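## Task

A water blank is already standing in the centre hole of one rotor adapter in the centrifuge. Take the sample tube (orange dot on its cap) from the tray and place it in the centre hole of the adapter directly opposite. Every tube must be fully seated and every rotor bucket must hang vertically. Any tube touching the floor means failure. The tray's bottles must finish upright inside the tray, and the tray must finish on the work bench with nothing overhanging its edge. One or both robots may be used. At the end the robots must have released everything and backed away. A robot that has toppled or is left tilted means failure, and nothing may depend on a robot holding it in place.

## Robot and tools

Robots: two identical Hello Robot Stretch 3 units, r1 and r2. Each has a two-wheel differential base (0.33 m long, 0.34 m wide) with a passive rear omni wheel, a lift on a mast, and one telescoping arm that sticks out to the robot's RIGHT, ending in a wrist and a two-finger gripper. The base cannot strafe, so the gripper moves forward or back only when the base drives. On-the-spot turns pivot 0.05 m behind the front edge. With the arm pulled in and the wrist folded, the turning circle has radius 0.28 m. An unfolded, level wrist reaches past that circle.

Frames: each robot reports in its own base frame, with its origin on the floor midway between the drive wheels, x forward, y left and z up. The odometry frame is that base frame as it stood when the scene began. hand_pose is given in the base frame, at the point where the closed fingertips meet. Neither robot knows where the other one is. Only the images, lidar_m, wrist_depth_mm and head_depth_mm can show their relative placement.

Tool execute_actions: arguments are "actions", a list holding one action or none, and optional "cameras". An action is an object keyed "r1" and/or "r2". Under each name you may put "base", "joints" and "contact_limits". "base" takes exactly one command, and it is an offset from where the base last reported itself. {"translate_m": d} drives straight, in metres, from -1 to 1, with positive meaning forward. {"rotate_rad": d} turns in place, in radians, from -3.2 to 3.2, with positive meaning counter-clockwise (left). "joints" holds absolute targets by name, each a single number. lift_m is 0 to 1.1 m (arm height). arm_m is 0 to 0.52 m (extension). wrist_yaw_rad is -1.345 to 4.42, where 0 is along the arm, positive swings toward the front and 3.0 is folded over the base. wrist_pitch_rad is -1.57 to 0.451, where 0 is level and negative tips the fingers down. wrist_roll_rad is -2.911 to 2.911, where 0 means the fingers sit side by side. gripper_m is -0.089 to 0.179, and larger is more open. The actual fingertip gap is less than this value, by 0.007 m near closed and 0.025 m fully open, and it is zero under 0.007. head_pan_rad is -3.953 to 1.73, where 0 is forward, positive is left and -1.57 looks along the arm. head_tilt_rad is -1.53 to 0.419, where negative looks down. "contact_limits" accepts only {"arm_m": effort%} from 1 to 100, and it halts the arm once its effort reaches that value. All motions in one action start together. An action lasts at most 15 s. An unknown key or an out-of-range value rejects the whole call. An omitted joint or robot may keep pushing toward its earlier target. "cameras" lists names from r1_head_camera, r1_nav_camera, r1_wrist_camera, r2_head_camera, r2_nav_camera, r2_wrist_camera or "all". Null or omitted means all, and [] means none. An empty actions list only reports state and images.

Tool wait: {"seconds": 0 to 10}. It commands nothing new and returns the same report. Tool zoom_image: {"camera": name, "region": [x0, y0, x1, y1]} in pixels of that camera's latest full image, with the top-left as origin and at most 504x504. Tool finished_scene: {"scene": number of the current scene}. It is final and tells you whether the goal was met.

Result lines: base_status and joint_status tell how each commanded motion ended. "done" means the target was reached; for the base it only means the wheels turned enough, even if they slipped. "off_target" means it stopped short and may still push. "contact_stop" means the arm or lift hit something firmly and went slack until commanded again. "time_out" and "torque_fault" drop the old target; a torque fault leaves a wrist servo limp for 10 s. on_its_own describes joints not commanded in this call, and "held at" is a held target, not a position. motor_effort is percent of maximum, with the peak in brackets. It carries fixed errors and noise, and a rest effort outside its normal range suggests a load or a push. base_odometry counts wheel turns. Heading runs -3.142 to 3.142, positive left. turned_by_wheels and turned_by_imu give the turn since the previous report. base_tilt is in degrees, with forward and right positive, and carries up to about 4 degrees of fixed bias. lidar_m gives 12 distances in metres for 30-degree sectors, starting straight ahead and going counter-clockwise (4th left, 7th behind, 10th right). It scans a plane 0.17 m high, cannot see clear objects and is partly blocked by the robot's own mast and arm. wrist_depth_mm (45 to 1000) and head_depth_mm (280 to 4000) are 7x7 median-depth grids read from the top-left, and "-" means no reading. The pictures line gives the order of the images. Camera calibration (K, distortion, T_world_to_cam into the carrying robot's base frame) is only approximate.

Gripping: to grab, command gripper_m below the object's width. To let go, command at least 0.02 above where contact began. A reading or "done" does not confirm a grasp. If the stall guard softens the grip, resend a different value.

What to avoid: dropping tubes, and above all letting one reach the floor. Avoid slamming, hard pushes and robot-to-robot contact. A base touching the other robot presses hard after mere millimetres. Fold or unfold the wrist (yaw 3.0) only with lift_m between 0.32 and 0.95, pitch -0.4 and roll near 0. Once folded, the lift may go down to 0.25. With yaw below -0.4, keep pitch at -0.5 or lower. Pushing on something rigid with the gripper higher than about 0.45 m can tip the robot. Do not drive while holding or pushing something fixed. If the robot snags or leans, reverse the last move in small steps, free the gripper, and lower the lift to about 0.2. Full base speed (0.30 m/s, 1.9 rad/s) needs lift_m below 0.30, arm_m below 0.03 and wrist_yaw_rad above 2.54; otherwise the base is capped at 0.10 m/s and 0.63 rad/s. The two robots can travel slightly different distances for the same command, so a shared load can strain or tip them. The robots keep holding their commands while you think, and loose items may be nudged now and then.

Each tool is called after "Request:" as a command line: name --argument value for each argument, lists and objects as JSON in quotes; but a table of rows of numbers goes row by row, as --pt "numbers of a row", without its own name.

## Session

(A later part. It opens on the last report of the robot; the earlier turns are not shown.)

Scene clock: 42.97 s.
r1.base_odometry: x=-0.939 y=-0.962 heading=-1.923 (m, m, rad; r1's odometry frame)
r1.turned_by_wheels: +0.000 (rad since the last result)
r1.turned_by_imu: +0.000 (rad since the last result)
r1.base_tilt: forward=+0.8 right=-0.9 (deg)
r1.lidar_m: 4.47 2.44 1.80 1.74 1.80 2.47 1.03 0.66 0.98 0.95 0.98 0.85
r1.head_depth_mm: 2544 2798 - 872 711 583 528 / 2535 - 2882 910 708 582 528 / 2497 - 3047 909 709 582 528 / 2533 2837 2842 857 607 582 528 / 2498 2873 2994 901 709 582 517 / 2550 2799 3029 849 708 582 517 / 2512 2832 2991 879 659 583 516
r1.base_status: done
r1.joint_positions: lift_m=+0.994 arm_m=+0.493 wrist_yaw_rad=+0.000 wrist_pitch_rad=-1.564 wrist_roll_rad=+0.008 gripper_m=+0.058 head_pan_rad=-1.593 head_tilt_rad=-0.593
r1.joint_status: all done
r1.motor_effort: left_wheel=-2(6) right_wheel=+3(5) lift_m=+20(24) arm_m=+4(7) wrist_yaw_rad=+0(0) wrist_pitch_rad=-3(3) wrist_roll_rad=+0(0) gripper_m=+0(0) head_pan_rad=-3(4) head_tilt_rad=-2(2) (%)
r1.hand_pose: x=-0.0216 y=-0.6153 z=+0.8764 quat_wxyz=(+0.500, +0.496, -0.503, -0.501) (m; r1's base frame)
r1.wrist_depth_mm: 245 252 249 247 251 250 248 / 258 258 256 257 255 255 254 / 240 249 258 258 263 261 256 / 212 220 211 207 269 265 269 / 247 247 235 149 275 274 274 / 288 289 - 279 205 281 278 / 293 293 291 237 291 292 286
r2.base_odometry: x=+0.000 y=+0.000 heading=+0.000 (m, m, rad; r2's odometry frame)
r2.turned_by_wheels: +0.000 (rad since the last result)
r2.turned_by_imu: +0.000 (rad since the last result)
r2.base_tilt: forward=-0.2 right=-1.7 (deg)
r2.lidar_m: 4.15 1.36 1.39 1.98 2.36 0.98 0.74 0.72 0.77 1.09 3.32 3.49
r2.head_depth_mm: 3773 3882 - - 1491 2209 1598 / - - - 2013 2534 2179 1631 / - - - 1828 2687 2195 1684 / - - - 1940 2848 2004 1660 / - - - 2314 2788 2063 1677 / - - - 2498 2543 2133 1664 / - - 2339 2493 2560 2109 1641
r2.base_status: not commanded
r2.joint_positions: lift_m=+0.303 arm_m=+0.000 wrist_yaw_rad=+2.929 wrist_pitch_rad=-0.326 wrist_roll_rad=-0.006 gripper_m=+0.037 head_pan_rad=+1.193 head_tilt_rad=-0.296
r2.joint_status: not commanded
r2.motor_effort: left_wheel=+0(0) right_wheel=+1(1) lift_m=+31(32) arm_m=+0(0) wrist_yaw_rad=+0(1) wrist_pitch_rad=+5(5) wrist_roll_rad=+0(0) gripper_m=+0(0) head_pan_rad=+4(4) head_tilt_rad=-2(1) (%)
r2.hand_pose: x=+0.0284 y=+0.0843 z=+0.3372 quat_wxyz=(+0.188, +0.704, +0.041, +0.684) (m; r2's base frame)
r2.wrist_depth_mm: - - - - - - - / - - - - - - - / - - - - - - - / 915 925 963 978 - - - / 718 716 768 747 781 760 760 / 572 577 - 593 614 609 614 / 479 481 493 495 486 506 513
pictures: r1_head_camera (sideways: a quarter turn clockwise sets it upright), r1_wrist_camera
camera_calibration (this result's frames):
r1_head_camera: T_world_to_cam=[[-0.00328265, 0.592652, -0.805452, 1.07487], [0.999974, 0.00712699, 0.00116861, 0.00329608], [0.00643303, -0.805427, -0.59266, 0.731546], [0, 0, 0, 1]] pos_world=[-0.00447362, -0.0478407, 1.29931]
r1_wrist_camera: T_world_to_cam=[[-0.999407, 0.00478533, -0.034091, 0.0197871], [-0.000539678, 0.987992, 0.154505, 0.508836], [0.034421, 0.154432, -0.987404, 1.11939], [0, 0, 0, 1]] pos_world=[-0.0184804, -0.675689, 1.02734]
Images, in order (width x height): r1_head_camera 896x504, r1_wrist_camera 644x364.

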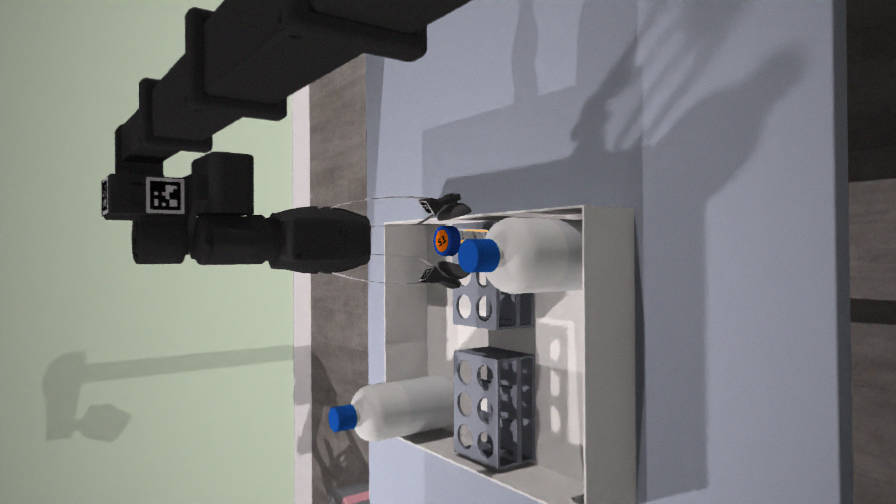

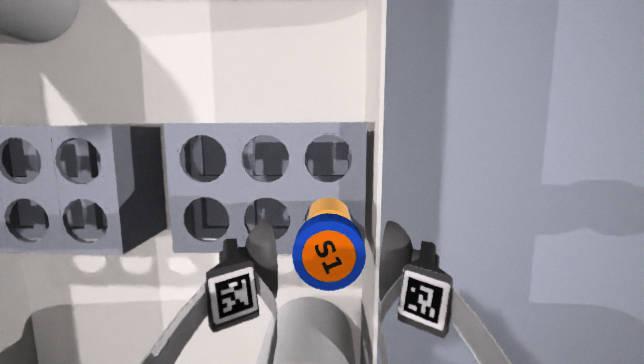

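Request:
execute_actions --actions '[{"r1":{"joints":{"gripper_m":-0.015}}}]' --cameras '[]'

Request:
execute_actions --actions '[{"r1":{"joints":{"lift_m":1.085}}}]' --cameras '["r1_wrist_camera"]'

Request:
execute_actions --actions '[{"r1":{"base":{"translate_m":-1.0},"joints":{"lift_m":1.1,"arm_m":0.463,"head_tilt_rad":-0.75}}}]' --cameras '["r1_wrist_camera","r1_head_camera"]'

Scene clock: 48.43 s.
r1.base_odometry: x=-0.939 y=-0.962 heading=-1.923 (m, m, rad; r1's odometry frame)
r1.turned_by_wheels: +0.000 (rad since the last result)
r1.turned_by_imu: +0.000 (rad since the last result)
r1.base_tilt: forward=+0.8 right=-0.8 (deg)
r1.lidar_m: 4.50 2.44 1.81 1.74 1.80 2.48 1.03 0.66 0.98 0.95 0.98 0.85
r1.head_depth_mm: 2541 2741 - 875 707 582 528 / 2543 - 2890 906 708 581 530 / 2526 - 3061 907 711 582 529 / 2553 2828 2827 868 607 582 529 / 2516 2840 2969 901 705 582 516 / 2524 2837 3031 850 709 582 515 / 2534 2808 3034 875 659 582 516
r1.base_status: not commanded
r1.joint_positions: lift_m=+0.994 arm_m=+0.493 wrist_yaw_rad=+0.000 wrist_pitch_rad=-1.564 wrist_roll_rad=+0.008 gripper_m=-0.014 head_pan_rad=-1.593 head_tilt_rad=-0.593
r1.joint_status: all done
r1.motor_effort: left_wheel=-2(2) right_wheel=+3(2) lift_m=+20(20) arm_m=+4(4) wrist_yaw_rad=-1(0) wrist_pitch_rad=-3(3) wrist_roll_rad=+0(0) gripper_m=-18(97) head_pan_rad=-3(3) head_tilt_rad=-2(2) (%)
r1.hand_pose: x=-0.0216 y=-0.6153 z=+0.8764 quat_wxyz=(+0.500, +0.496, -0.503, -0.501) (m; r1's base frame)
r1.wrist_depth_mm: 245 252 249 250 251 249 247 / 258 256 256 255 253 256 253 / 238 250 259 258 261 259 258 / 211 221 211 208 268 268 265 / 246 246 241 147 273 274 273 / 287 286 284 206 284 281 279 / 293 294 291 234 293 288 287
r2.base_odometry: x=+0.000 y=+0.000 heading=+0.000 (m, m, rad; r2's odometry frame)
r2.turned_by_wheels: +0.000 (rad since the last result)
r2.turned_by_imu: +0.001 (rad since the last result)
r2.base_tilt: forward=-0.2 right=-1.7 (deg)
r2.lidar_m: 4.15 1.35 1.39 1.98 2.37 0.98 0.74 0.72 0.77 1.09 3.31 3.50
r2.head_depth_mm: 3775 3846 - - 1489 2202 1603 / - - - 2014 2539 2170 1630 / - - - 1846 2654 2158 1681 / - - - 1946 2837 1993 1674 / - - - 2320 2798 2078 1669 / - - - 2455 2569 2123 1667 / - - 2358 2482 2588 2117 1643
r2.base_status: not commanded
r2.joint_positions: lift_m=+0.303 arm_m=+0.000 wrist_yaw_rad=+2.929 wrist_pitch_rad=-0.326 wrist_roll_rad=-0.006 gripper_m=+0.037 head_pan_rad=+1.193 head_tilt_rad=-0.296
r2.joint_status: not commanded
r2.motor_effort: left_wheel=+0(0) right_wheel=+1(0) lift_m=+31(32) arm_m=+1(0) wrist_yaw_rad=+0(0) wrist_pitch_rad=+5(5) wrist_roll_rad=+0(0) gripper_m=+0(0) head_pan_rad=+4(5) head_tilt_rad=-1(1) (%)
r2.hand_pose: x=+0.0284 y=+0.0843 z=+0.3372 quat_wxyz=(+0.188, +0.704, +0.041, +0.684) (m; r2's base frame)
r2.wrist_depth_mm: - - - - - - - / - - - - - - - / - - - - - - - / 930 933 972 980 - - - / 706 719 759 739 780 756 773 / 575 577 - 589 623 603 619 / 484 483 494 498 485 504 514
pictures: none
No camera images: the call's "cameras" was empty. Leave "cameras" out to get every camera's image.

Scene clock: 50.10 s.
r1.base_odometry: x=-0.939 y=-0.962 heading=-1.923 (m, m, rad; r1's odometry frame)
r1.turned_by_wheels: +0.000 (rad since the last result)
r1.turned_by_imu: +0.000 (rad since the last result)
r1.base_tilt: forward=+1.0 right=-0.8 (deg)
r1.lidar_m: 4.49 2.44 1.80 1.74 1.81 2.48 1.03 0.66 0.99 0.95 0.99 0.85
r1.head_depth_mm: - 2842 3069 910 709 584 528 / 2619 2844 2990 915 711 583 528 / - 2822 2978 911 712 581 529 / 2524 2768 2916 744 609 582 527 / 2541 2774 3047 904 707 583 518 / 2534 2796 3041 851 705 585 517 / 2552 2822 3088 877 659 582 518
r1.base_status: not commanded
r1.joint_positions: lift_m=+1.085 arm_m=+0.493 wrist_yaw_rad=+0.000 wrist_pitch_rad=-1.564 wrist_roll_rad=+0.008 gripper_m=-0.014 head_pan_rad=-1.593 head_tilt_rad=-0.593
r1.joint_status: all done
r1.motor_effort: left_wheel=-2(3) right_wheel=+2(3) lift_m=+25(26) arm_m=+4(4) wrist_yaw_rad=+0(1) wrist_pitch_rad=-3(3) wrist_roll_rad=+0(0) gripper_m=-18(17) head_pan_rad=-3(4) head_tilt_rad=-2(2) (%)
r1.hand_pose: x=-0.0216 y=-0.6153 z=+0.9672 quat_wxyz=(+0.500, +0.496, -0.503, -0.501) (m; r1's base frame)
r1.wrist_depth_mm: 247 327 338 336 336 335 331 / 327 349 342 347 346 344 341 / 301 328 351 348 352 352 345 / 309 307 325 296 359 362 359 / 340 374 372 147 368 367 366 / 351 379 379 204 378 376 378 / 382 359 342 241 394 386 384
r2.base_odometry: x=+0.000 y=+0.000 heading=+0.000 (m, m, rad; r2's odometry frame)
r2.turned_by_wheels: +0.000 (rad since the last result)
r2.turned_by_imu: +0.000 (rad since the last result)
r2.base_tilt: forward=-0.3 right=-1.7 (deg)
r2.lidar_m: 4.15 1.35 1.39 1.98 2.37 0.98 0.74 0.73 0.76 1.09 3.32 3.51
r2.head_depth_mm: 3777 3938 - - 1472 2206 1588 / - - - 2001 2512 2206 1623 / - - - 1830 2672 2173 1689 / - - - 1920 2852 2003 1668 / - - - 2313 2875 2064 1665 / - - - 2507 2510 2127 1671 / - - 2344 2494 2575 2120 1656
r2.base_status: not commanded
r2.joint_positions: lift_m=+0.303 arm_m=+0.000 wrist_yaw_rad=+2.929 wrist_pitch_rad=-0.326 wrist_roll_rad=-0.006 gripper_m=+0.037 head_pan_rad=+1.193 head_tilt_rad=-0.296
r2.joint_status: not commanded
r2.motor_effort: left_wheel=+0(1) right_wheel=+0(0) lift_m=+32(32) arm_m=+1(0) wrist_yaw_rad=+0(0) wrist_pitch_rad=+5(5) wrist_roll_rad=+0(0) gripper_m=+0(0) head_pan_rad=+4(5) head_tilt_rad=-1(1) (%)
r2.hand_pose: x=+0.0284 y=+0.0843 z=+0.3372 quat_wxyz=(+0.188, +0.704, +0.041, +0.684) (m; r2's base frame)
r2.wrist_depth_mm: - - - - - - - / - - - - - - - / - - - - - - - / 933 941 971 986 - - - / 708 725 757 745 796 751 774 / 570 576 - 598 614 607 615 / 479 491 487 494 484 502 511
pictures: r1_wrist_camera
camera_calibration (this result's frames):
r1_wrist_camera: T_world_to_cam=[[-0.999407, 0.00478586, -0.034091, 0.0228806], [-0.000539146, 0.987992, 0.154505, 0.494819], [0.0344211, 0.154431, -0.987404, 1.20897], [0, 0, 0, 1]] pos_world=[-0.0184804, -0.67569, 1.11807]
Images, in order (width x height): r1_wrist_camera 644x364.

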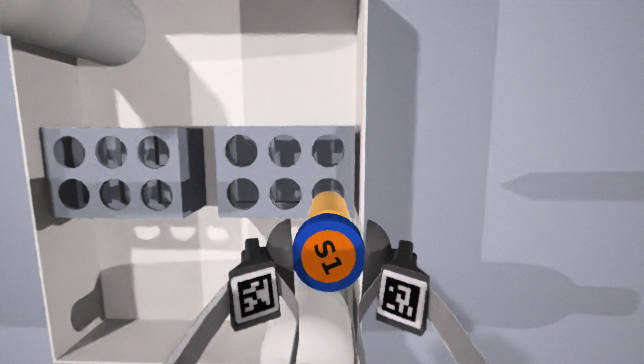

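Scene clock: 61.17 s.
r1.base_odometry: x=-0.594 y=-0.023 heading=-1.923 (m, m, rad; r1's odometry frame)
r1.turned_by_wheels: +0.000 (rad since the last result)
r1.turned_by_imu: +0.003 (rad since the last result)
r1.base_tilt: forward=+0.8 right=-0.6 (deg)
r1.lidar_m: 1.83 2.46 1.81 1.74 1.81 2.49 3.27 0.37 0.27 0.26 0.27 0.47
r1.head_depth_mm: 717 822 899 754 565 582 766 / 715 821 901 748 565 579 764 / 711 820 900 763 570 579 759 / - 838 839 773 572 579 759 / 712 817 905 704 571 578 755 / 2596 2878 2323 1780 893 743 748 / 2585 2824 1113 1739 1489 1293 1078
r1.base_status: done
r1.joint_positions: lift_m=+1.100 arm_m=+0.463 wrist_yaw_rad=+0.000 wrist_pitch_rad=-1.564 wrist_roll_rad=+0.008 gripper_m=-0.014 head_pan_rad=-1.593 head_tilt_rad=-0.740
r1.joint_status: all done
r1.motor_effort: left_wheel=-2(6) right_wheel=+3(4) lift_m=+25(24) arm_m=-2(3) wrist_yaw_rad=-1(0) wrist_pitch_rad=-3(3) wrist_roll_rad=+0(0) gripper_m=-17(17) head_pan_rad=-4(4) head_tilt_rad=-3(11) (%)
r1.hand_pose: x=-0.0216 y=-0.5857 z=+0.9822 quat_wxyz=(+0.500, +0.496, -0.503, -0.501) (m; r1's base frame)
r1.wrist_depth_mm: 935 992 312 310 389 391 332 / - - 317 375 380 373 370 / - - 326 460 386 380 379 / 455 - 337 456 378 388 373 / 432 - 346 146 402 400 385 / 422 849 - 249 385 411 394 / 436 - 363 365 427 411 352
r2.base_odometry: x=+0.000 y=+0.000 heading=+0.000 (m, m, rad; r2's odometry frame)
r2.turned_by_wheels: +0.000 (rad since the last result)
r2.turned_by_imu: +0.002 (rad since the last result)
r2.base_tilt: forward=-0.2 right=-1.7 (deg)
r2.lidar_m: 4.16 1.36 1.39 1.98 2.36 0.98 0.74 0.73 0.77 1.09 3.32 3.49
r2.head_depth_mm: 3753 - - - 1484 2187 1613 / - - - 2010 2622 2160 1640 / - - - 1824 2739 2178 1677 / - - - 1944 2828 1990 1672 / - - - 2282 2819 2071 1660 / - - - 2510 2534 2124 1655 / - - 2335 2468 2595 2103 1641
r2.base_status: not commanded
r2.joint_positions: lift_m=+0.303 arm_m=+0.000 wrist_yaw_rad=+2.929 wrist_pitch_rad=-0.326 wrist_roll_rad=-0.006 gripper_m=+0.037 head_pan_rad=+1.193 head_tilt_rad=-0.296
r2.joint_status: not commanded
r2.motor_effort: left_wheel=-1(0) right_wheel=+0(1) lift_m=+31(32) arm_m=+0(0) wrist_yaw_rad=+1(0) wrist_pitch_rad=+5(5) wrist_roll_rad=+0(0) gripper_m=+0(0) head_pan_rad=+4(4) head_tilt_rad=-2(2) (%)
r2.hand_pose: x=+0.0284 y=+0.0843 z=+0.3372 quat_wxyz=(+0.188, +0.704, +0.041, +0.684) (m; r2's base frame)
r2.wrist_depth_mm: - - - - - - - / - - - - - - - / - - - - - - - / 932 925 966 981 - - - / 702 714 764 747 793 765 781 / 570 576 - 594 609 607 612 / 480 491 497 497 486 509 508
pictures: r1_head_camera (sideways: a quarter turn clockwise sets it upright), r1_wrist_camera
camera_calibration (this result's frames):
r1_head_camera: T_world_to_cam=[[-0.000771366, 0.704615, -0.70959, 0.949908], [0.999963, 0.00663069, 0.00549718, -0.00233853], [0.00857846, -0.709559, -0.704594, 0.877133], [0, 0, 0, 1]] pos_world=[-0.00445329, -0.0469252, 1.29208]
r1_wrist_camera: T_world_to_cam=[[-0.999407, 0.00478987, -0.0340905, 0.0232526], [-0.000539012, 0.987974, 0.154617, 0.4632], [0.0344211, 0.154544, -0.987386, 1.21928], [0, 0, 0, 1]] pos_world=[-0.0184804, -0.646172, 1.13307]
Images, in order (width x height): r1_head_camera 896x504, r1_wrist_camera 644x364.

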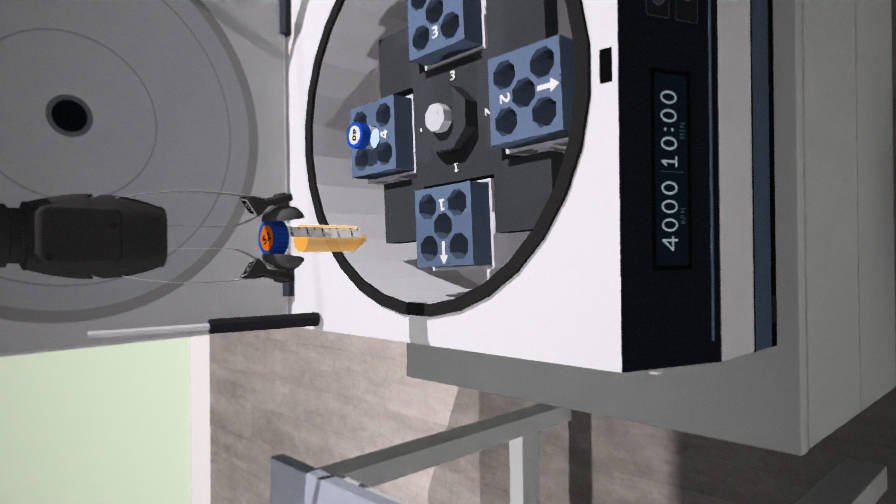

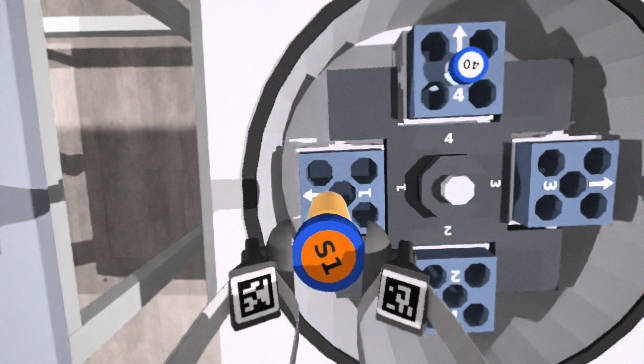

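Request:
execute_actions --actions '[{"r1":{"base":{"translate_m":-0.152},"joints":{"lift_m":1.02,"arm_m":0.324,"head_tilt_rad":-0.85}}}]' --cameras '["r1_wrist_camera","r1_head_camera"]'

Scene clock: 65.83 s.
r1.base_odometry: x=-0.542 y=+0.120 heading=-1.923 (m, m, rad; r1's odometry frame)
r1.turned_by_wheels: +0.000 (rad since the last result)
r1.turned_by_imu: +0.000 (rad since the last result)
r1.base_tilt: forward=+0.9 right=-0.7 (deg)
r1.lidar_m: 1.97 2.46 1.80 1.74 1.82 2.50 3.12 0.37 0.27 0.26 0.27 0.37
r1.head_depth_mm: 756 2277 767 620 565 711 1065 / 772 849 814 720 567 714 1070 / - 848 853 701 567 713 1091 / 753 - 819 660 564 712 1088 / 735 854 836 705 569 707 1075 / 734 857 802 706 571 703 1074 / 767 2383 1844 628 569 704 1072
r1.base_status: done
r1.joint_positions: lift_m=+1.020 arm_m=+0.324 wrist_yaw_rad=+0.000 wrist_pitch_rad=-1.564 wrist_roll_rad=+0.008 gripper_m=-0.014 head_pan_rad=-1.593 head_tilt_rad=-0.839
r1.joint_status: all done
r1.motor_effort: left_wheel=-2(6) right_wheel=+3(5) lift_m=+20(20) arm_m=-2(2) wrist_yaw_rad=+0(0) wrist_pitch_rad=-3(3) wrist_roll_rad=+0(0) gripper_m=-18(17) head_pan_rad=-4(4) head_tilt_rad=-3(12) (%)
r1.hand_pose: x=-0.0216 y=-0.4467 z=+0.9024 quat_wxyz=(+0.500, +0.496, -0.503, -0.501) (m; r1's base frame)
r1.wrist_depth_mm: 272 275 292 274 291 266 256 / 268 293 297 282 296 276 252 / 259 329 309 306 307 341 244 / 257 323 319 292 311 309 245 / 263 272 379 146 366 267 251 / 271 270 271 210 268 261 259 / 277 277 275 272 270 266 267
r2.base_odometry: x=+0.000 y=+0.000 heading=+0.000 (m, m, rad; r2's odometry frame)
r2.turned_by_wheels: +0.000 (rad since the last result)
r2.turned_by_imu: +0.001 (rad since the last result)
r2.base_tilt: forward=-0.2 right=-1.5 (deg)
r2.lidar_m: 4.17 1.36 1.39 1.98 2.36 0.98 0.74 0.73 0.76 1.09 3.33 3.50
r2.head_depth_mm: 3787 3962 - - 1489 2182 1594 / - - - 2000 2642 2203 1633 / - - - 1817 2772 2160 1694 / - - - 1927 2865 1998 1676 / - - - 2291 2798 2048 1676 / - - - 2496 2566 2112 1663 / - - 2359 2484 2600 2127 1646
r2.base_status: not commanded
r2.joint_positions: lift_m=+0.303 arm_m=+0.000 wrist_yaw_rad=+2.929 wrist_pitch_rad=-0.326 wrist_roll_rad=-0.006 gripper_m=+0.037 head_pan_rad=+1.193 head_tilt_rad=-0.296
r2.joint_status: not commanded
r2.motor_effort: left_wheel=-1(0) right_wheel=+0(0) lift_m=+31(32) arm_m=+0(0) wrist_yaw_rad=+0(1) wrist_pitch_rad=+5(5) wrist_roll_rad=+0(0) gripper_m=+0(0) head_pan_rad=+4(4) head_tilt_rad=-2(1) (%)
r2.hand_pose: x=+0.0284 y=+0.0843 z=+0.3372 quat_wxyz=(+0.188, +0.704, +0.041, +0.684) (m; r2's base frame)
r2.wrist_depth_mm: - - - - - - - / - - - - - - - / - - - - - - - / 930 935 980 977 - - - / 713 712 767 747 794 759 770 / 579 578 - 594 616 604 608 / 484 486 490 497 485 510 511
pictures: r1_head_camera (sideways: a quarter turn clockwise sets it upright), r1_wrist_camera
camera_calibration (this result's frames):
r1_head_camera: T_world_to_cam=[[0.000721842, 0.771274, -0.636502, 0.85466], [0.999948, 0.00594632, 0.0083394, -0.0060378], [0.0102168, -0.636475, -0.77123, 0.963781], [0, 0, 0, 1]] pos_world=[-0.00442622, -0.045719, 1.28734]
r1_wrist_camera: T_world_to_cam=[[-0.999408, 0.00461773, -0.0340899, 0.0197867], [-0.000713521, 0.987954, 0.154744, 0.338045], [0.0343938, 0.154677, -0.987366, 1.11909], [0, 0, 0, 1]] pos_world=[-0.0184737, -0.507161, 1.05332]
Images, in order (width x height): r1_head_camera 896x504, r1_wrist_camera 644x364.

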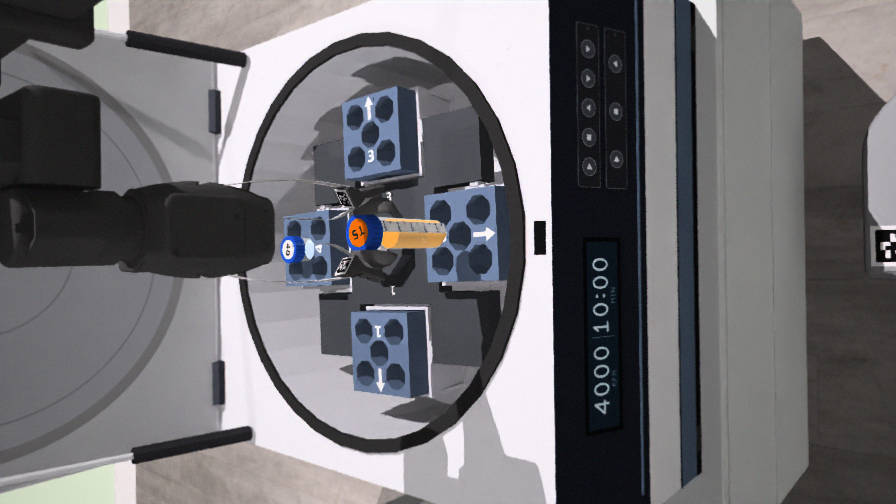

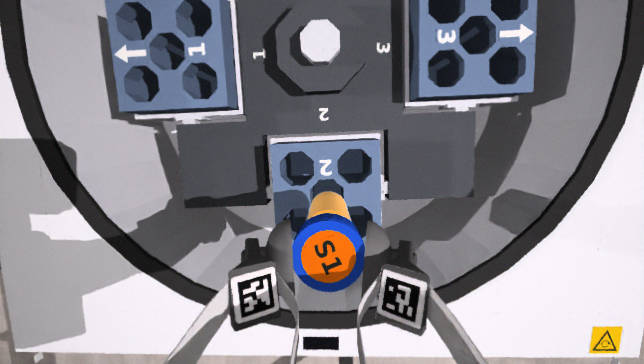

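Request:
execute_actions --actions '[{"r1":{"base":{"translate_m":0.0015},"joints":{"lift_m":0.918}}}]' --cameras '["r1_wrist_camera","r1_head_camera"]'

Scene clock: 69.00 s.
r1.base_odometry: x=-0.542 y=+0.118 heading=-1.923 (m, m, rad; r1's odometry frame)
r1.turned_by_wheels: +0.000 (rad since the last result)
r1.turned_by_imu: +0.000 (rad since the last result)
r1.base_tilt: forward=+0.8 right=-0.7 (deg)
r1.lidar_m: 1.97 2.46 1.81 1.75 1.81 2.49 3.11 0.37 0.27 0.26 0.27 0.37
r1.head_depth_mm: 739 - - 616 568 715 1073 / 706 - 819 721 566 712 1072 / 706 - 836 703 567 713 1093 / 722 851 801 670 565 712 1088 / 736 852 840 706 569 706 1074 / 733 854 802 708 568 703 1081 / 765 2406 1903 623 569 705 1083
r1.base_status: done
r1.joint_positions: lift_m=+0.918 arm_m=+0.324 wrist_yaw_rad=+0.000 wrist_pitch_rad=-1.564 wrist_roll_rad=+0.008 gripper_m=-0.014 head_pan_rad=-1.593 head_tilt_rad=-0.839
r1.joint_status: all done
r1.motor_effort: left_wheel=-2(5) right_wheel=+3(10) lift_m=+20(21) arm_m=-2(2) wrist_yaw_rad=+0(1) wrist_pitch_rad=-3(3) wrist_roll_rad=+0(0) gripper_m=-17(17) head_pan_rad=-4(4) head_tilt_rad=-3(4) (%)
r1.hand_pose: x=-0.0216 y=-0.4467 z=+0.8004 quat_wxyz=(+0.500, +0.496, -0.503, -0.501) (m; r1's base frame)
r1.wrist_depth_mm: 178 175 197 176 195 179 172 / 179 183 201 201 201 188 200 / 248 209 207 203 203 203 240 / 236 213 212 185 207 209 223 / 212 233 218 147 214 238 198 / 188 223 271 171 265 223 176 / 165 185 214 232 211 183 156
r2.base_odometry: x=+0.000 y=+0.000 heading=+0.000 (m, m, rad; r2's odometry frame)
r2.turned_by_wheels: +0.000 (rad since the last result)
r2.turned_by_imu: +0.001 (rad since the last result)
r2.base_tilt: forward=-0.2 right=-1.7 (deg)
r2.lidar_m: 4.15 1.36 1.39 1.98 2.36 0.98 0.74 0.73 0.77 1.09 3.32 3.50
r2.head_depth_mm: 3786 3974 - - 1490 2187 1606 / - - - 2033 2585 2175 1630 / - - - 1820 2703 2154 1680 / - - - 1950 2828 1982 1676 / - - - 2313 2823 2061 1670 / - - - 2501 2569 2139 1658 / - - 2352 2514 2582 2118 1638
r2.base_status: not commanded
r2.joint_positions: lift_m=+0.303 arm_m=+0.000 wrist_yaw_rad=+2.929 wrist_pitch_rad=-0.326 wrist_roll_rad=-0.006 gripper_m=+0.037 head_pan_rad=+1.193 head_tilt_rad=-0.296
r2.joint_status: not commanded
r2.motor_effort: left_wheel=+0(1) right_wheel=+0(1) lift_m=+31(32) arm_m=+1(0) wrist_yaw_rad=+0(0) wrist_pitch_rad=+5(5) wrist_roll_rad=+0(0) gripper_m=+0(0) head_pan_rad=+5(4) head_tilt_rad=-1(2) (%)
r2.hand_pose: x=+0.0284 y=+0.0843 z=+0.3372 quat_wxyz=(+0.188, +0.704, +0.041, +0.684) (m; r2's base frame)
r2.wrist_depth_mm: - - - - - - - / - - - - - - - / - - - - - - - / 937 946 965 990 - - - / 709 711 779 745 791 765 779 / 572 579 - 597 613 615 616 / 483 485 496 497 484 507 507
pictures: r1_head_camera (sideways: a quarter turn clockwise sets it upright), r1_wrist_camera
camera_calibration (this result's frames):
r1_head_camera: T_world_to_cam=[[0.000721843, 0.771275, -0.636502, 0.85466], [0.999948, 0.00594632, 0.0083394, -0.00603781], [0.0102168, -0.636475, -0.77123, 0.963781], [0, 0, 0, 1]] pos_world=[-0.00442622, -0.045719, 1.28734]
r1_wrist_camera: T_world_to_cam=[[-0.999408, 0.00461833, -0.0340899, 0.0163098], [-0.000713093, 0.987954, 0.154749, 0.353821], [0.0343939, 0.154681, -0.987366, 1.01838], [0, 0, 0, 1]] pos_world=[-0.0184737, -0.507159, 0.951317]
Images, in order (width x height): r1_head_camera 896x504, r1_wrist_camera 644x364.

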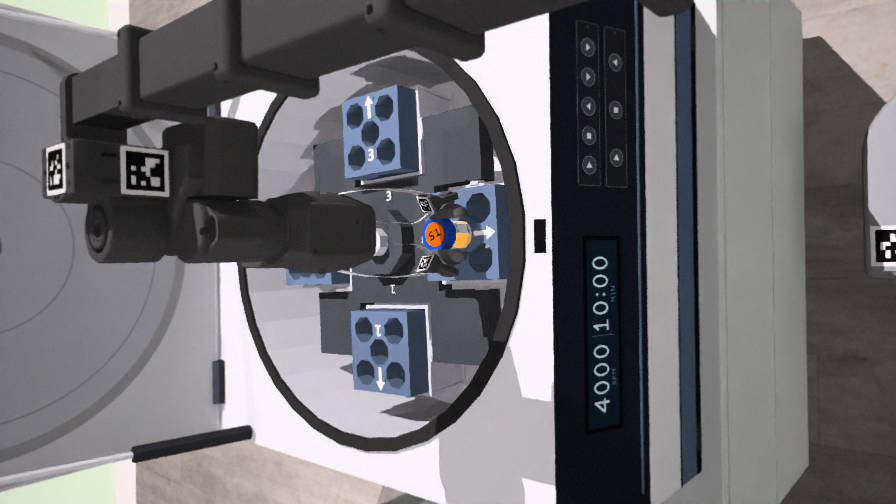

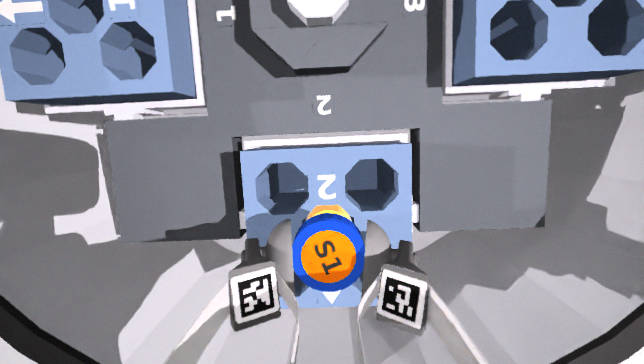

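Request:
execute_actions --actions '[{"r1":{"joints":{"gripper_m":0.062}}}]' --cameras '["r1_wrist_camera"]'

Request:
execute_actions --actions '[{"r1":{"joints":{"lift_m":0.955,"arm_m":0.30}}}]' --cameras '[]'

Request:
execute_actions --actions '[{"r1":{"joints":{"lift_m":1.09,"arm_m":0.1}}}]' --cameras '["r1_nav_camera","r1_wrist_camera","r2_head_camera"]'

Scene clock: 72.10 s.
r1.base_odometry: x=-0.542 y=+0.118 heading=-1.923 (m, m, rad; r1's odometry frame)
r1.turned_by_wheels: +0.000 (rad since the last result)
r1.turned_by_imu: +0.000 (rad since the last result)
r1.base_tilt: forward=+0.8 right=-1.0 (deg)
r1.lidar_m: 1.97 2.46 1.81 1.74 1.81 2.49 3.13 0.37 0.27 0.26 0.27 0.37
r1.head_depth_mm: 738 - - 617 568 712 1072 / 708 - 825 722 567 711 1069 / 706 - 842 704 566 714 1090 / 725 851 803 677 564 710 1086 / 733 854 839 701 568 705 1072 / 735 852 805 708 569 706 1070 / 765 2368 1911 625 572 704 1078
r1.base_status: not commanded
r1.joint_positions: lift_m=+0.918 arm_m=+0.324 wrist_yaw_rad=+0.000 wrist_pitch_rad=-1.564 wrist_roll_rad=+0.008 gripper_m=+0.062 head_pan_rad=-1.593 head_tilt_rad=-0.839
r1.joint_status: all done
r1.motor_effort: left_wheel=-3(2) right_wheel=+3(2) lift_m=+20(20) arm_m=-2(2) wrist_yaw_rad=-1(0) wrist_pitch_rad=-3(3) wrist_roll_rad=+0(0) gripper_m=+0(86) head_pan_rad=-3(4) head_tilt_rad=-3(4) (%)
r1.hand_pose: x=-0.0216 y=-0.4467 z=+0.8004 quat_wxyz=(+0.500, +0.496, -0.503, -0.501) (m; r1's base frame)
r1.wrist_depth_mm: 178 173 197 176 194 178 171 / 177 183 201 199 200 185 198 / 248 209 206 206 205 204 242 / 235 214 212 184 209 207 224 / 213 232 218 158 215 238 201 / 189 224 - 193 - 221 177 / 165 186 211 233 210 182 156
r2.base_odometry: x=+0.000 y=+0.000 heading=+0.000 (m, m, rad; r2's odometry frame)
r2.turned_by_wheels: +0.000 (rad since the last result)
r2.turned_by_imu: +0.000 (rad since the last result)
r2.base_tilt: forward=-0.1 right=-1.7 (deg)
r2.lidar_m: 4.18 1.36 1.39 1.98 2.36 0.98 0.74 0.73 0.77 1.09 3.32 3.52
r2.head_depth_mm: 3804 3987 - - 1488 2206 1589 / - - - 2010 2612 2183 1649 / - - - 1833 2758 2200 1678 / - - - 1947 2847 1981 1669 / - - - 2309 2843 2061 1671 / - - - 2485 2529 2126 1657 / - - 2342 2521 2626 2104 1653
r2.base_status: not commanded
r2.joint_positions: lift_m=+0.303 arm_m=+0.000 wrist_yaw_rad=+2.929 wrist_pitch_rad=-0.326 wrist_roll_rad=-0.006 gripper_m=+0.037 head_pan_rad=+1.193 head_tilt_rad=-0.296
r2.joint_status: not commanded
r2.motor_effort: left_wheel=-1(1) right_wheel=+0(0) lift_m=+31(32) arm_m=+0(0) wrist_yaw_rad=+1(0) wrist_pitch_rad=+5(5) wrist_roll_rad=+0(0) gripper_m=+0(0) head_pan_rad=+4(4) head_tilt_rad=-1(1) (%)
r2.hand_pose: x=+0.0284 y=+0.0843 z=+0.3372 quat_wxyz=(+0.188, +0.704, +0.041, +0.684) (m; r2's base frame)
r2.wrist_depth_mm: - - - - - - - / - - - - - - - / - - - - - - - / 945 935 974 972 - - - / 697 712 764 743 775 752 774 / 580 571 - 595 617 615 618 / 483 485 496 495 485 514 511
pictures: r1_wrist_camera
camera_calibration (this result's frames):
r1_wrist_camera: T_world_to_cam=[[-0.999408, 0.00461785, -0.0340899, 0.0163095], [-0.000713568, 0.987954, 0.154749, 0.353821], [0.0343938, 0.154681, -0.987366, 1.01838], [0, 0, 0, 1]] pos_world=[-0.0184737, -0.507159, 0.951317]
Images, in order (width x height): r1_wrist_camera 644x364.

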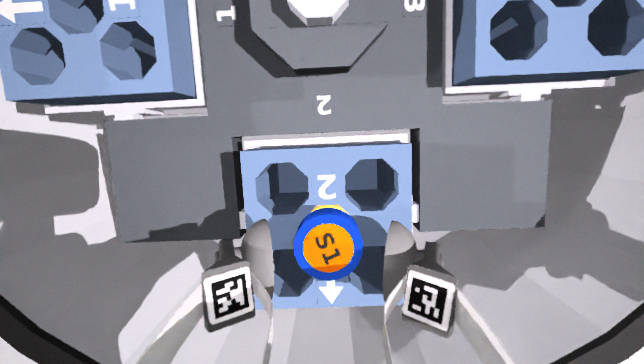

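Scene clock: 73.23 s.
r1.base_odometry: x=-0.542 y=+0.118 heading=-1.923 (m, m, rad; r1's odometry frame)
r1.turned_by_wheels: +0.000 (rad since the last result)
r1.turned_by_imu: +0.000 (rad since the last result)
r1.base_tilt: forward=+1.0 right=-0.8 (deg)
r1.lidar_m: 1.97 2.47 1.80 1.74 1.81 2.49 3.13 0.37 0.27 0.26 0.27 0.37
r1.head_depth_mm: 699 - 748 607 566 712 1067 / - 867 814 720 567 712 1074 / - - 827 687 568 710 1094 / 713 844 801 669 563 709 1084 / 733 853 842 703 568 707 1076 / 736 851 800 710 571 706 1074 / 765 2383 1900 625 571 703 1078
r1.base_status: not commanded
r1.joint_positions: lift_m=+0.955 arm_m=+0.300 wrist_yaw_rad=+0.000 wrist_pitch_rad=-1.565 wrist_roll_rad=+0.008 gripper_m=+0.062 head_pan_rad=-1.593 head_tilt_rad=-0.839
r1.joint_status: all done
r1.motor_effort: left_wheel=-3(3) right_wheel=+3(3) lift_m=+24(25) arm_m=-2(1) wrist_yaw_rad=+0(0) wrist_pitch_rad=-2(3) wrist_roll_rad=+0(0) gripper_m=+0(0) head_pan_rad=-3(3) head_tilt_rad=-3(3) (%)
r1.hand_pose: x=-0.0216 y=-0.4226 z=+0.8372 quat_wxyz=(+0.500, +0.497, -0.503, -0.501) (m; r1's base frame)
r1.wrist_depth_mm: 221 212 232 213 229 205 220 / 244 241 240 235 235 237 241 / 243 280 242 216 239 241 229 / 219 259 251 193 248 256 205 / 195 241 317 236 304 239 186 / 198 199 - 257 - 194 190 / 204 202 200 201 199 197 196
r2.base_odometry: x=+0.000 y=+0.000 heading=+0.000 (m, m, rad; r2's odometry frame)
r2.turned_by_wheels: +0.000 (rad since the last result)
r2.turned_by_imu: +0.000 (rad since the last result)
r2.base_tilt: forward=-0.3 right=-1.7 (deg)
r2.lidar_m: 4.15 1.36 1.39 1.98 2.36 0.98 0.74 0.73 0.77 1.09 3.32 3.49
r2.head_depth_mm: 3717 3926 - - 1470 2185 1579 / - - - 2012 2607 2193 1636 / - - - 1833 2767 2146 1680 / - - - 1943 2822 2002 1667 / - - - 2326 2839 2084 1655 / - - - 2505 2533 2144 1672 / - - 2338 2488 2627 2109 1649
r2.base_status: not commanded
r2.joint_positions: lift_m=+0.303 arm_m=+0.000 wrist_yaw_rad=+2.929 wrist_pitch_rad=-0.326 wrist_roll_rad=-0.006 gripper_m=+0.037 head_pan_rad=+1.193 head_tilt_rad=-0.296
r2.joint_status: not commanded
r2.motor_effort: left_wheel=-1(1) right_wheel=+0(0) lift_m=+31(32) arm_m=+0(1) wrist_yaw_rad=+0(0) wrist_pitch_rad=+5(5) wrist_roll_rad=+0(0) gripper_m=-1(0) head_pan_rad=+4(4) head_tilt_rad=-2(1) (%)
r2.hand_pose: x=+0.0284 y=+0.0843 z=+0.3372 quat_wxyz=(+0.188, +0.704, +0.041, +0.684) (m; r2's base frame)
r2.wrist_depth_mm: - - - - - - - / - - - - - - - / - - - - - - - / 935 943 965 976 - - - / 710 720 761 740 793 758 768 / 572 575 - 593 620 608 619 / 483 484 495 498 488 507 508
pictures: none
No camera images: the call's "cameras" was empty. Leave "cameras" out to get every camera's image.

Scene clock: 75.93 s.
r1.base_odometry: x=-0.542 y=+0.118 heading=-1.923 (m, m, rad; r1's odometry frame)
r1.turned_by_wheels: +0.000 (rad since the last result)
r1.turned_by_imu: +0.000 (rad since the last result)
r1.base_tilt: forward=+0.9 right=-0.7 (deg)
r1.lidar_m: 1.97 2.45 1.81 1.74 1.81 2.49 3.14 0.37 0.27 0.26 0.27 0.37
r1.head_depth_mm: - 2264 773 621 567 715 1078 / - 865 809 705 571 713 1077 / - - - 679 573 713 1088 / - - - 663 570 712 1087 / 734 856 844 709 570 710 1077 / 732 853 803 707 570 704 1071 / 766 2410 1931 626 572 706 1075
r1.base_status: not commanded
r1.joint_positions: lift_m=+1.090 arm_m=+0.100 wrist_yaw_rad=+0.000 wrist_pitch_rad=-1.565 wrist_roll_rad=+0.008 gripper_m=+0.062 head_pan_rad=-1.593 head_tilt_rad=-0.840
r1.joint_status: all done
r1.motor_effort: left_wheel=-2(2) right_wheel=+3(2) lift_m=+25(26) arm_m=-2(0) wrist_yaw_rad=+0(0) wrist_pitch_rad=-2(2) wrist_roll_rad=+0(0) gripper_m=+0(0) head_pan_rad=-4(3) head_tilt_rad=-3(4) (%)
r1.hand_pose: x=-0.0216 y=-0.2225 z=+0.9722 quat_wxyz=(+0.500, +0.497, -0.503, -0.501) (m; r1's base frame)
r1.wrist_depth_mm: 310 305 473 364 334 297 301 / - 310 309 306 306 308 318 / 713 408 409 407 409 403 - / - - - - - - - / - - - - - - - / - - - - - - - / - - - - - - -
r2.base_odometry: x=+0.000 y=+0.000 heading=+0.000 (m, m, rad; r2's odometry frame)
r2.turned_by_wheels: +0.000 (rad since the last result)
r2.turned_by_imu: +0.000 (rad since the last result)
r2.base_tilt: forward=-0.3 right=-1.8 (deg)
r2.lidar_m: 4.15 1.36 1.39 1.97 2.37 0.98 0.74 0.72 0.77 1.09 3.31 3.53
r2.head_depth_mm: 3765 3950 - - 1479 2193 1593 / - - - 2000 2646 2188 1625 / - - - 1816 2775 2185 1669 / - - - 1958 2823 1990 1669 / - - - 2325 2808 2069 1680 / - - - 2470 2538 2143 1662 / - - 2325 2474 2589 2126 1647
r2.base_status: not commanded
r2.joint_positions: lift_m=+0.303 arm_m=+0.000 wrist_yaw_rad=+2.929 wrist_pitch_rad=-0.326 wrist_roll_rad=-0.006 gripper_m=+0.037 head_pan_rad=+1.193 head_tilt_rad=-0.296
r2.joint_status: not commanded
r2.motor_effort: left_wheel=+0(0) right_wheel=+1(1) lift_m=+31(32) arm_m=+0(0) wrist_yaw_rad=+1(0) wrist_pitch_rad=+5(5) wrist_roll_rad=+0(0) gripper_m=+0(0) head_pan_rad=+4(4) head_tilt_rad=-1(1) (%)
r2.hand_pose: x=+0.0284 y=+0.0843 z=+0.3372 quat_wxyz=(+0.188, +0.704, +0.041, +0.684) (m; r2's base frame)
r2.wrist_depth_mm: - - - - - - - / - - - - - - - / - - - - - - - / 941 926 970 960 - - - / 708 716 754 742 789 758 766 / 576 581 - 590 613 606 612 / 482 486 494 496 486 509 510
pictures: r1_nav_camera (sideways: a quarter turn counterclockwise sets it upright), r1_wrist_camera, r2_head_camera (sideways: a quarter turn clockwise sets it upright)
camera_calibration (this result's frames):
r1_nav_camera: T_world_to_cam=[[0.0186935, -0.733177, 0.679781, -0.842124], [-0.999484, -0.0314741, -0.00646135, 0.0631642], [0.0261328, -0.679309, -0.733387, 0.914391], [0, 0, 0, 1]] pos_world=[0.0549782, 0.00571527, 1.24347]
r1_wrist_camera: T_world_to_cam=[[-0.999409, 0.00438664, -0.0340868, 0.02107], [-0.000964988, 0.987848, 0.155419, 0.105088], [0.0343544, 0.155361, -0.98726, 1.15336], [0, 0, 0, 1]] pos_world=[-0.018464, -0.28309, 1.12305]
r2_head_camera: T_world_to_cam=[[-0.0409481, -0.270167, -0.961942, 1.26901], [-0.927777, 0.367647, -0.0637618, 0.0887027], [0.370881, 0.889857, -0.265709, 0.296435], [0, 0, 0, 1]] pos_world=[0.0243176, 0.0464476, 1.30513]
Images, in order (width x height): r1_nav_camera 672x504, r1_wrist_camera 644x364, r2_head_camera 896x504.

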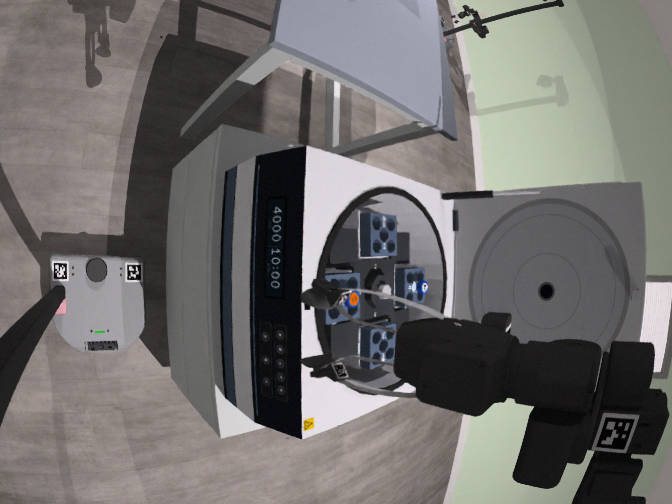

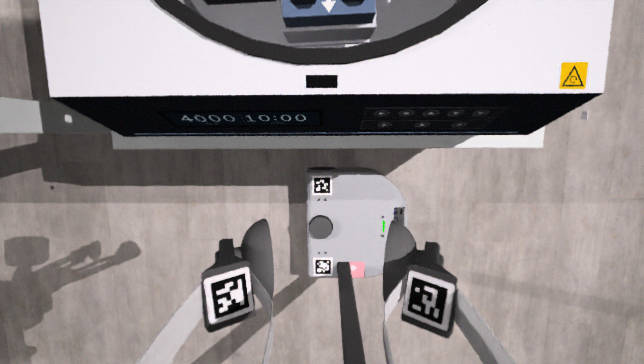

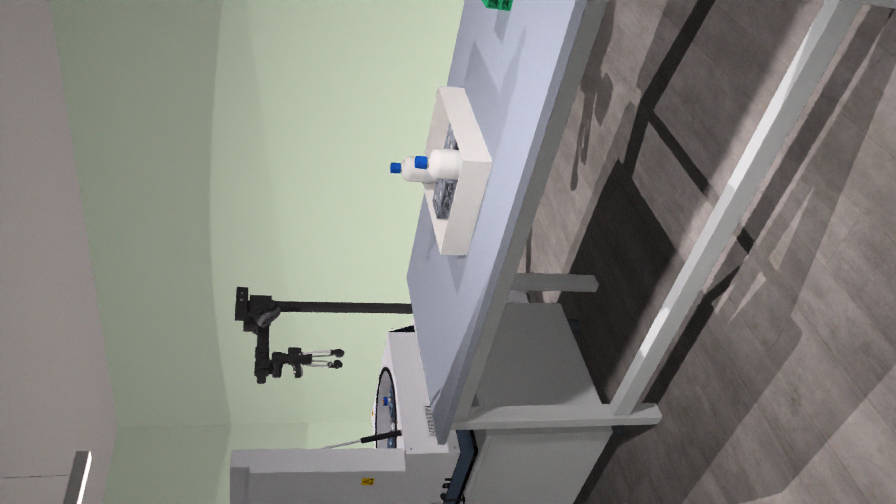

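Request:
execute_actions --actions '[]'

Scene clock: 77.97 s.
r1.base_odometry: x=-0.542 y=+0.118 heading=-1.923 (m, m, rad; r1's odometry frame)
r1.turned_by_wheels: +0.000 (rad since the last result)
r1.turned_by_imu: +0.000 (rad since the last result)
r1.base_tilt: forward=+0.6 right=-0.8 (deg)
r1.lidar_m: 1.97 2.46 1.80 1.74 1.81 2.50 3.14 0.37 0.27 0.26 0.27 0.37
r1.head_depth_mm: - 2294 774 621 567 712 1068 / - 867 807 705 571 714 1068 / - - - 680 572 715 1083 / - - - 663 572 707 1093 / 734 855 842 710 568 708 1074 / 734 852 801 708 570 705 1076 / 765 2403 1891 625 569 704 1075
r1.base_status: not commanded
r1.joint_positions: lift_m=+1.090 arm_m=+0.100 wrist_yaw_rad=+0.000 wrist_pitch_rad=-1.565 wrist_roll_rad=+0.008 gripper_m=+0.062 head_pan_rad=-1.593 head_tilt_rad=-0.840
r1.joint_status: all done
r1.motor_effort: left_wheel=-3(2) right_wheel=+3(2) lift_m=+24(26) arm_m=-2(0) wrist_yaw_rad=+0(0) wrist_pitch_rad=-2(2) wrist_roll_rad=+0(0) gripper_m=+0(0) head_pan_rad=-3(3) head_tilt_rad=-3(4) (%)
r1.hand_pose: x=-0.0216 y=-0.2225 z=+0.9722 quat_wxyz=(+0.500, +0.497, -0.503, -0.501) (m; r1's base frame)
r1.wrist_depth_mm: 307 303 471 366 329 300 298 / - 310 310 310 305 308 320 / 699 406 409 408 404 400 - / - - - - - - - / - - - - - - - / - - - - - - - / - - - - - - -
r2.base_odometry: x=+0.000 y=+0.000 heading=+0.000 (m, m, rad; r2's odometry frame)
r2.turned_by_wheels: +0.000 (rad since the last result)
r2.turned_by_imu: +0.000 (rad since the last result)
r2.base_tilt: forward=-0.2 right=-1.6 (deg)
r2.lidar_m: 4.16 1.36 1.39 1.99 2.36 0.98 0.75 0.72 0.76 1.09 3.32 3.51
r2.head_depth_mm: 3771 3960 - - 1480 2203 1585 / - - - 2020 2604 2188 1635 / - - - 1815 2729 2160 1677 / - - - 1938 2813 2007 1670 / - - - 2288 2815 2061 1666 / - - - 2523 2582 2146 1660 / - - 2358 2504 2621 2115 1652
r2.base_status: not commanded
r2.joint_positions: lift_m=+0.303 arm_m=+0.000 wrist_yaw_rad=+2.929 wrist_pitch_rad=-0.326 wrist_roll_rad=-0.006 gripper_m=+0.037 head_pan_rad=+1.193 head_tilt_rad=-0.296
r2.joint_status: not commanded
r2.motor_effort: left_wheel=-1(0) right_wheel=+0(1) lift_m=+31(32) arm_m=+0(0) wrist_yaw_rad=-1(0) wrist_pitch_rad=+5(5) wrist_roll_rad=+0(0) gripper_m=+0(0) head_pan_rad=+4(4) head_tilt_rad=-1(1) (%)
r2.hand_pose: x=+0.0284 y=+0.0843 z=+0.3372 quat_wxyz=(+0.188, +0.704, +0.041, +0.684) (m; r2's base frame)
r2.wrist_depth_mm: - - - - - - - / - - - - - - - / - - - - - - - / 937 938 962 972 - - - / 703 710 765 745 792 761 768 / 572 575 - 594 618 607 617 / 482 484 491 498 487 507 517
pictures: r1_head_camera (sideways: a quarter turn clockwise sets it upright), r1_nav_camera (sideways: a quarter turn counterclockwise sets it upright), r1_wrist_camera, r2_head_camera (sideways: a quarter turn clockwise sets it upright), r2_nav_camera (sideways: a quarter turn counterclockwise sets it upright), r2_wrist_camera
camera_calibration (this result's frames):
r1_head_camera: T_world_to_cam=[[0.00072223, 0.771296, -0.636476, 0.854626], [0.999948, 0.00594616, 0.00834035, -0.00603904], [0.0102175, -0.636449, -0.771251, 0.963809], [0, 0, 0, 1]] pos_world=[-0.0044262, -0.0457185, 1.28734]
r1_nav_camera: T_world_to_cam=[[0.0186934, -0.733177, 0.679781, -0.842124], [-0.999484, -0.031474, -0.00646135, 0.0631642], [0.0261327, -0.679309, -0.733387, 0.914391], [0, 0, 0, 1]] pos_world=[0.0549782, 0.00571527, 1.24347]
r1_wrist_camera: T_world_to_cam=[[-0.999409, 0.0043865, -0.0340868, 0.02107], [-0.000965126, 0.987848, 0.155419, 0.105088], [0.0343543, 0.155361, -0.98726, 1.15336], [0, 0, 0, 1]] pos_world=[-0.018464, -0.28309, 1.12305]
r2_head_camera: T_world_to_cam=[[-0.040948, -0.270167, -0.961942, 1.26901], [-0.927777, 0.367647, -0.0637618, 0.0887027], [0.370881, 0.889857, -0.265709, 0.296435], [0, 0, 0, 1]] pos_world=[0.0243176, 0.0464476, 1.30513]
r2_nav_camera: T_world_to_cam=[[0.14741, 0.276885, 0.949529, -1.19955], [0.932238, -0.359644, -0.0398529, 0.0907581], [0.330458, 0.891062, -0.311138, 0.355564], [0, 0, 0, 1]] pos_world=[-0.0252805, 0.0479492, 1.25326]
r2_wrist_camera: T_world_to_cam=[[0.986417, -0.158841, 0.0418532, -0.0256291], [-0.0323995, -0.437931, -0.898425, 0.380386], [0.161035, 0.884865, -0.437128, 0.231506], [0, 0, 0, 1]] pos_world=[0.000324596, -0.0423398, 0.444019]
Images, in order (width x height): r1_head_camera 896x504, r1_nav_camera 672x504, r1_wrist_camera 644x364, r2_head_camera 896x504, r2_nav_camera 672x504, r2_wrist_camera 644x364.

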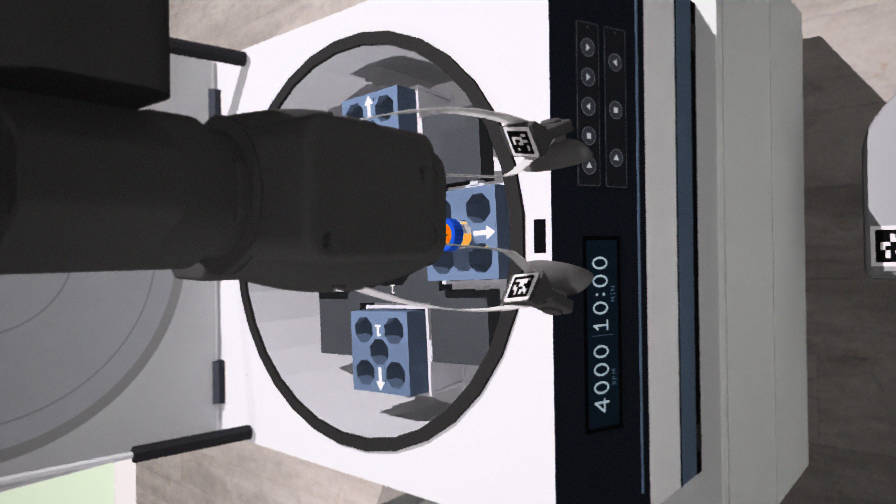

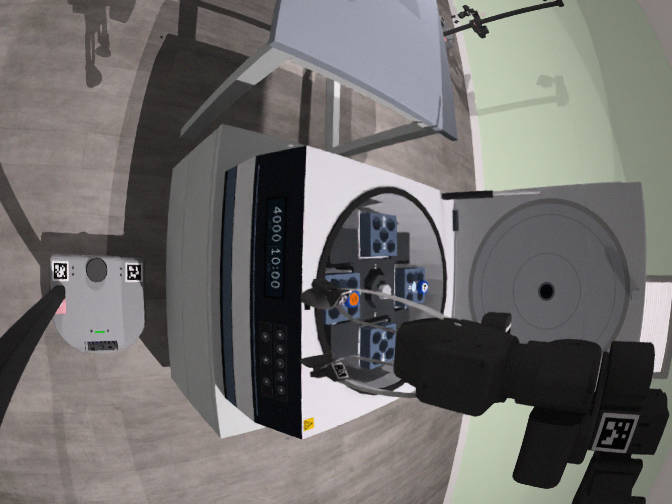

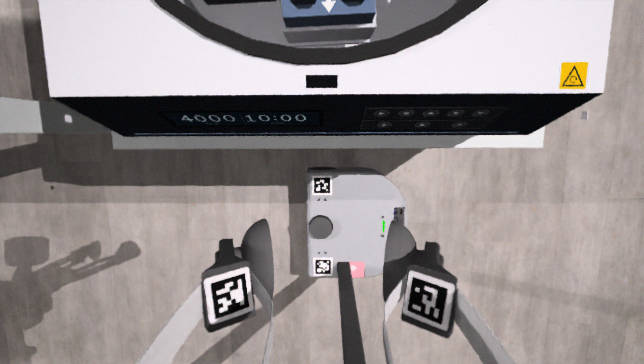

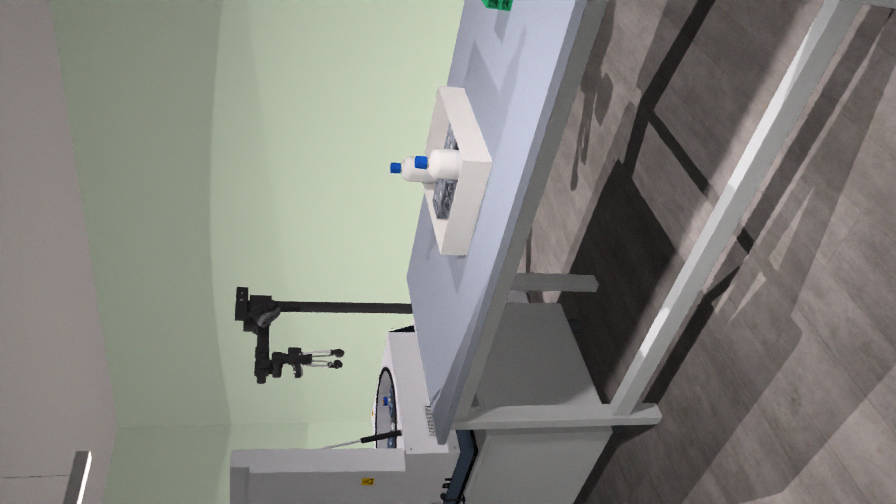

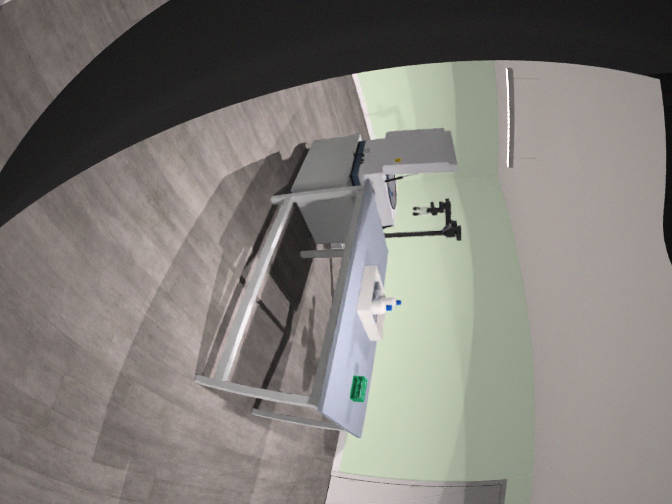

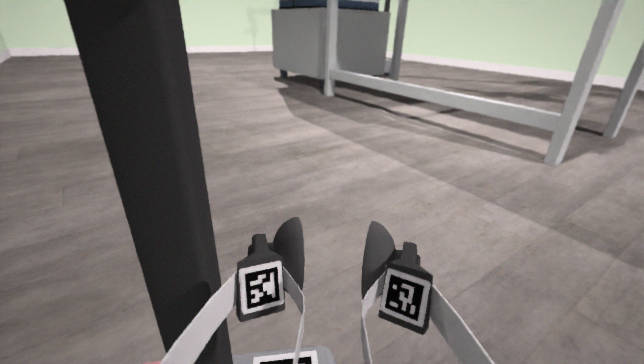

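Request:
finished_scene --scene 2

The scene is finished: the task was done.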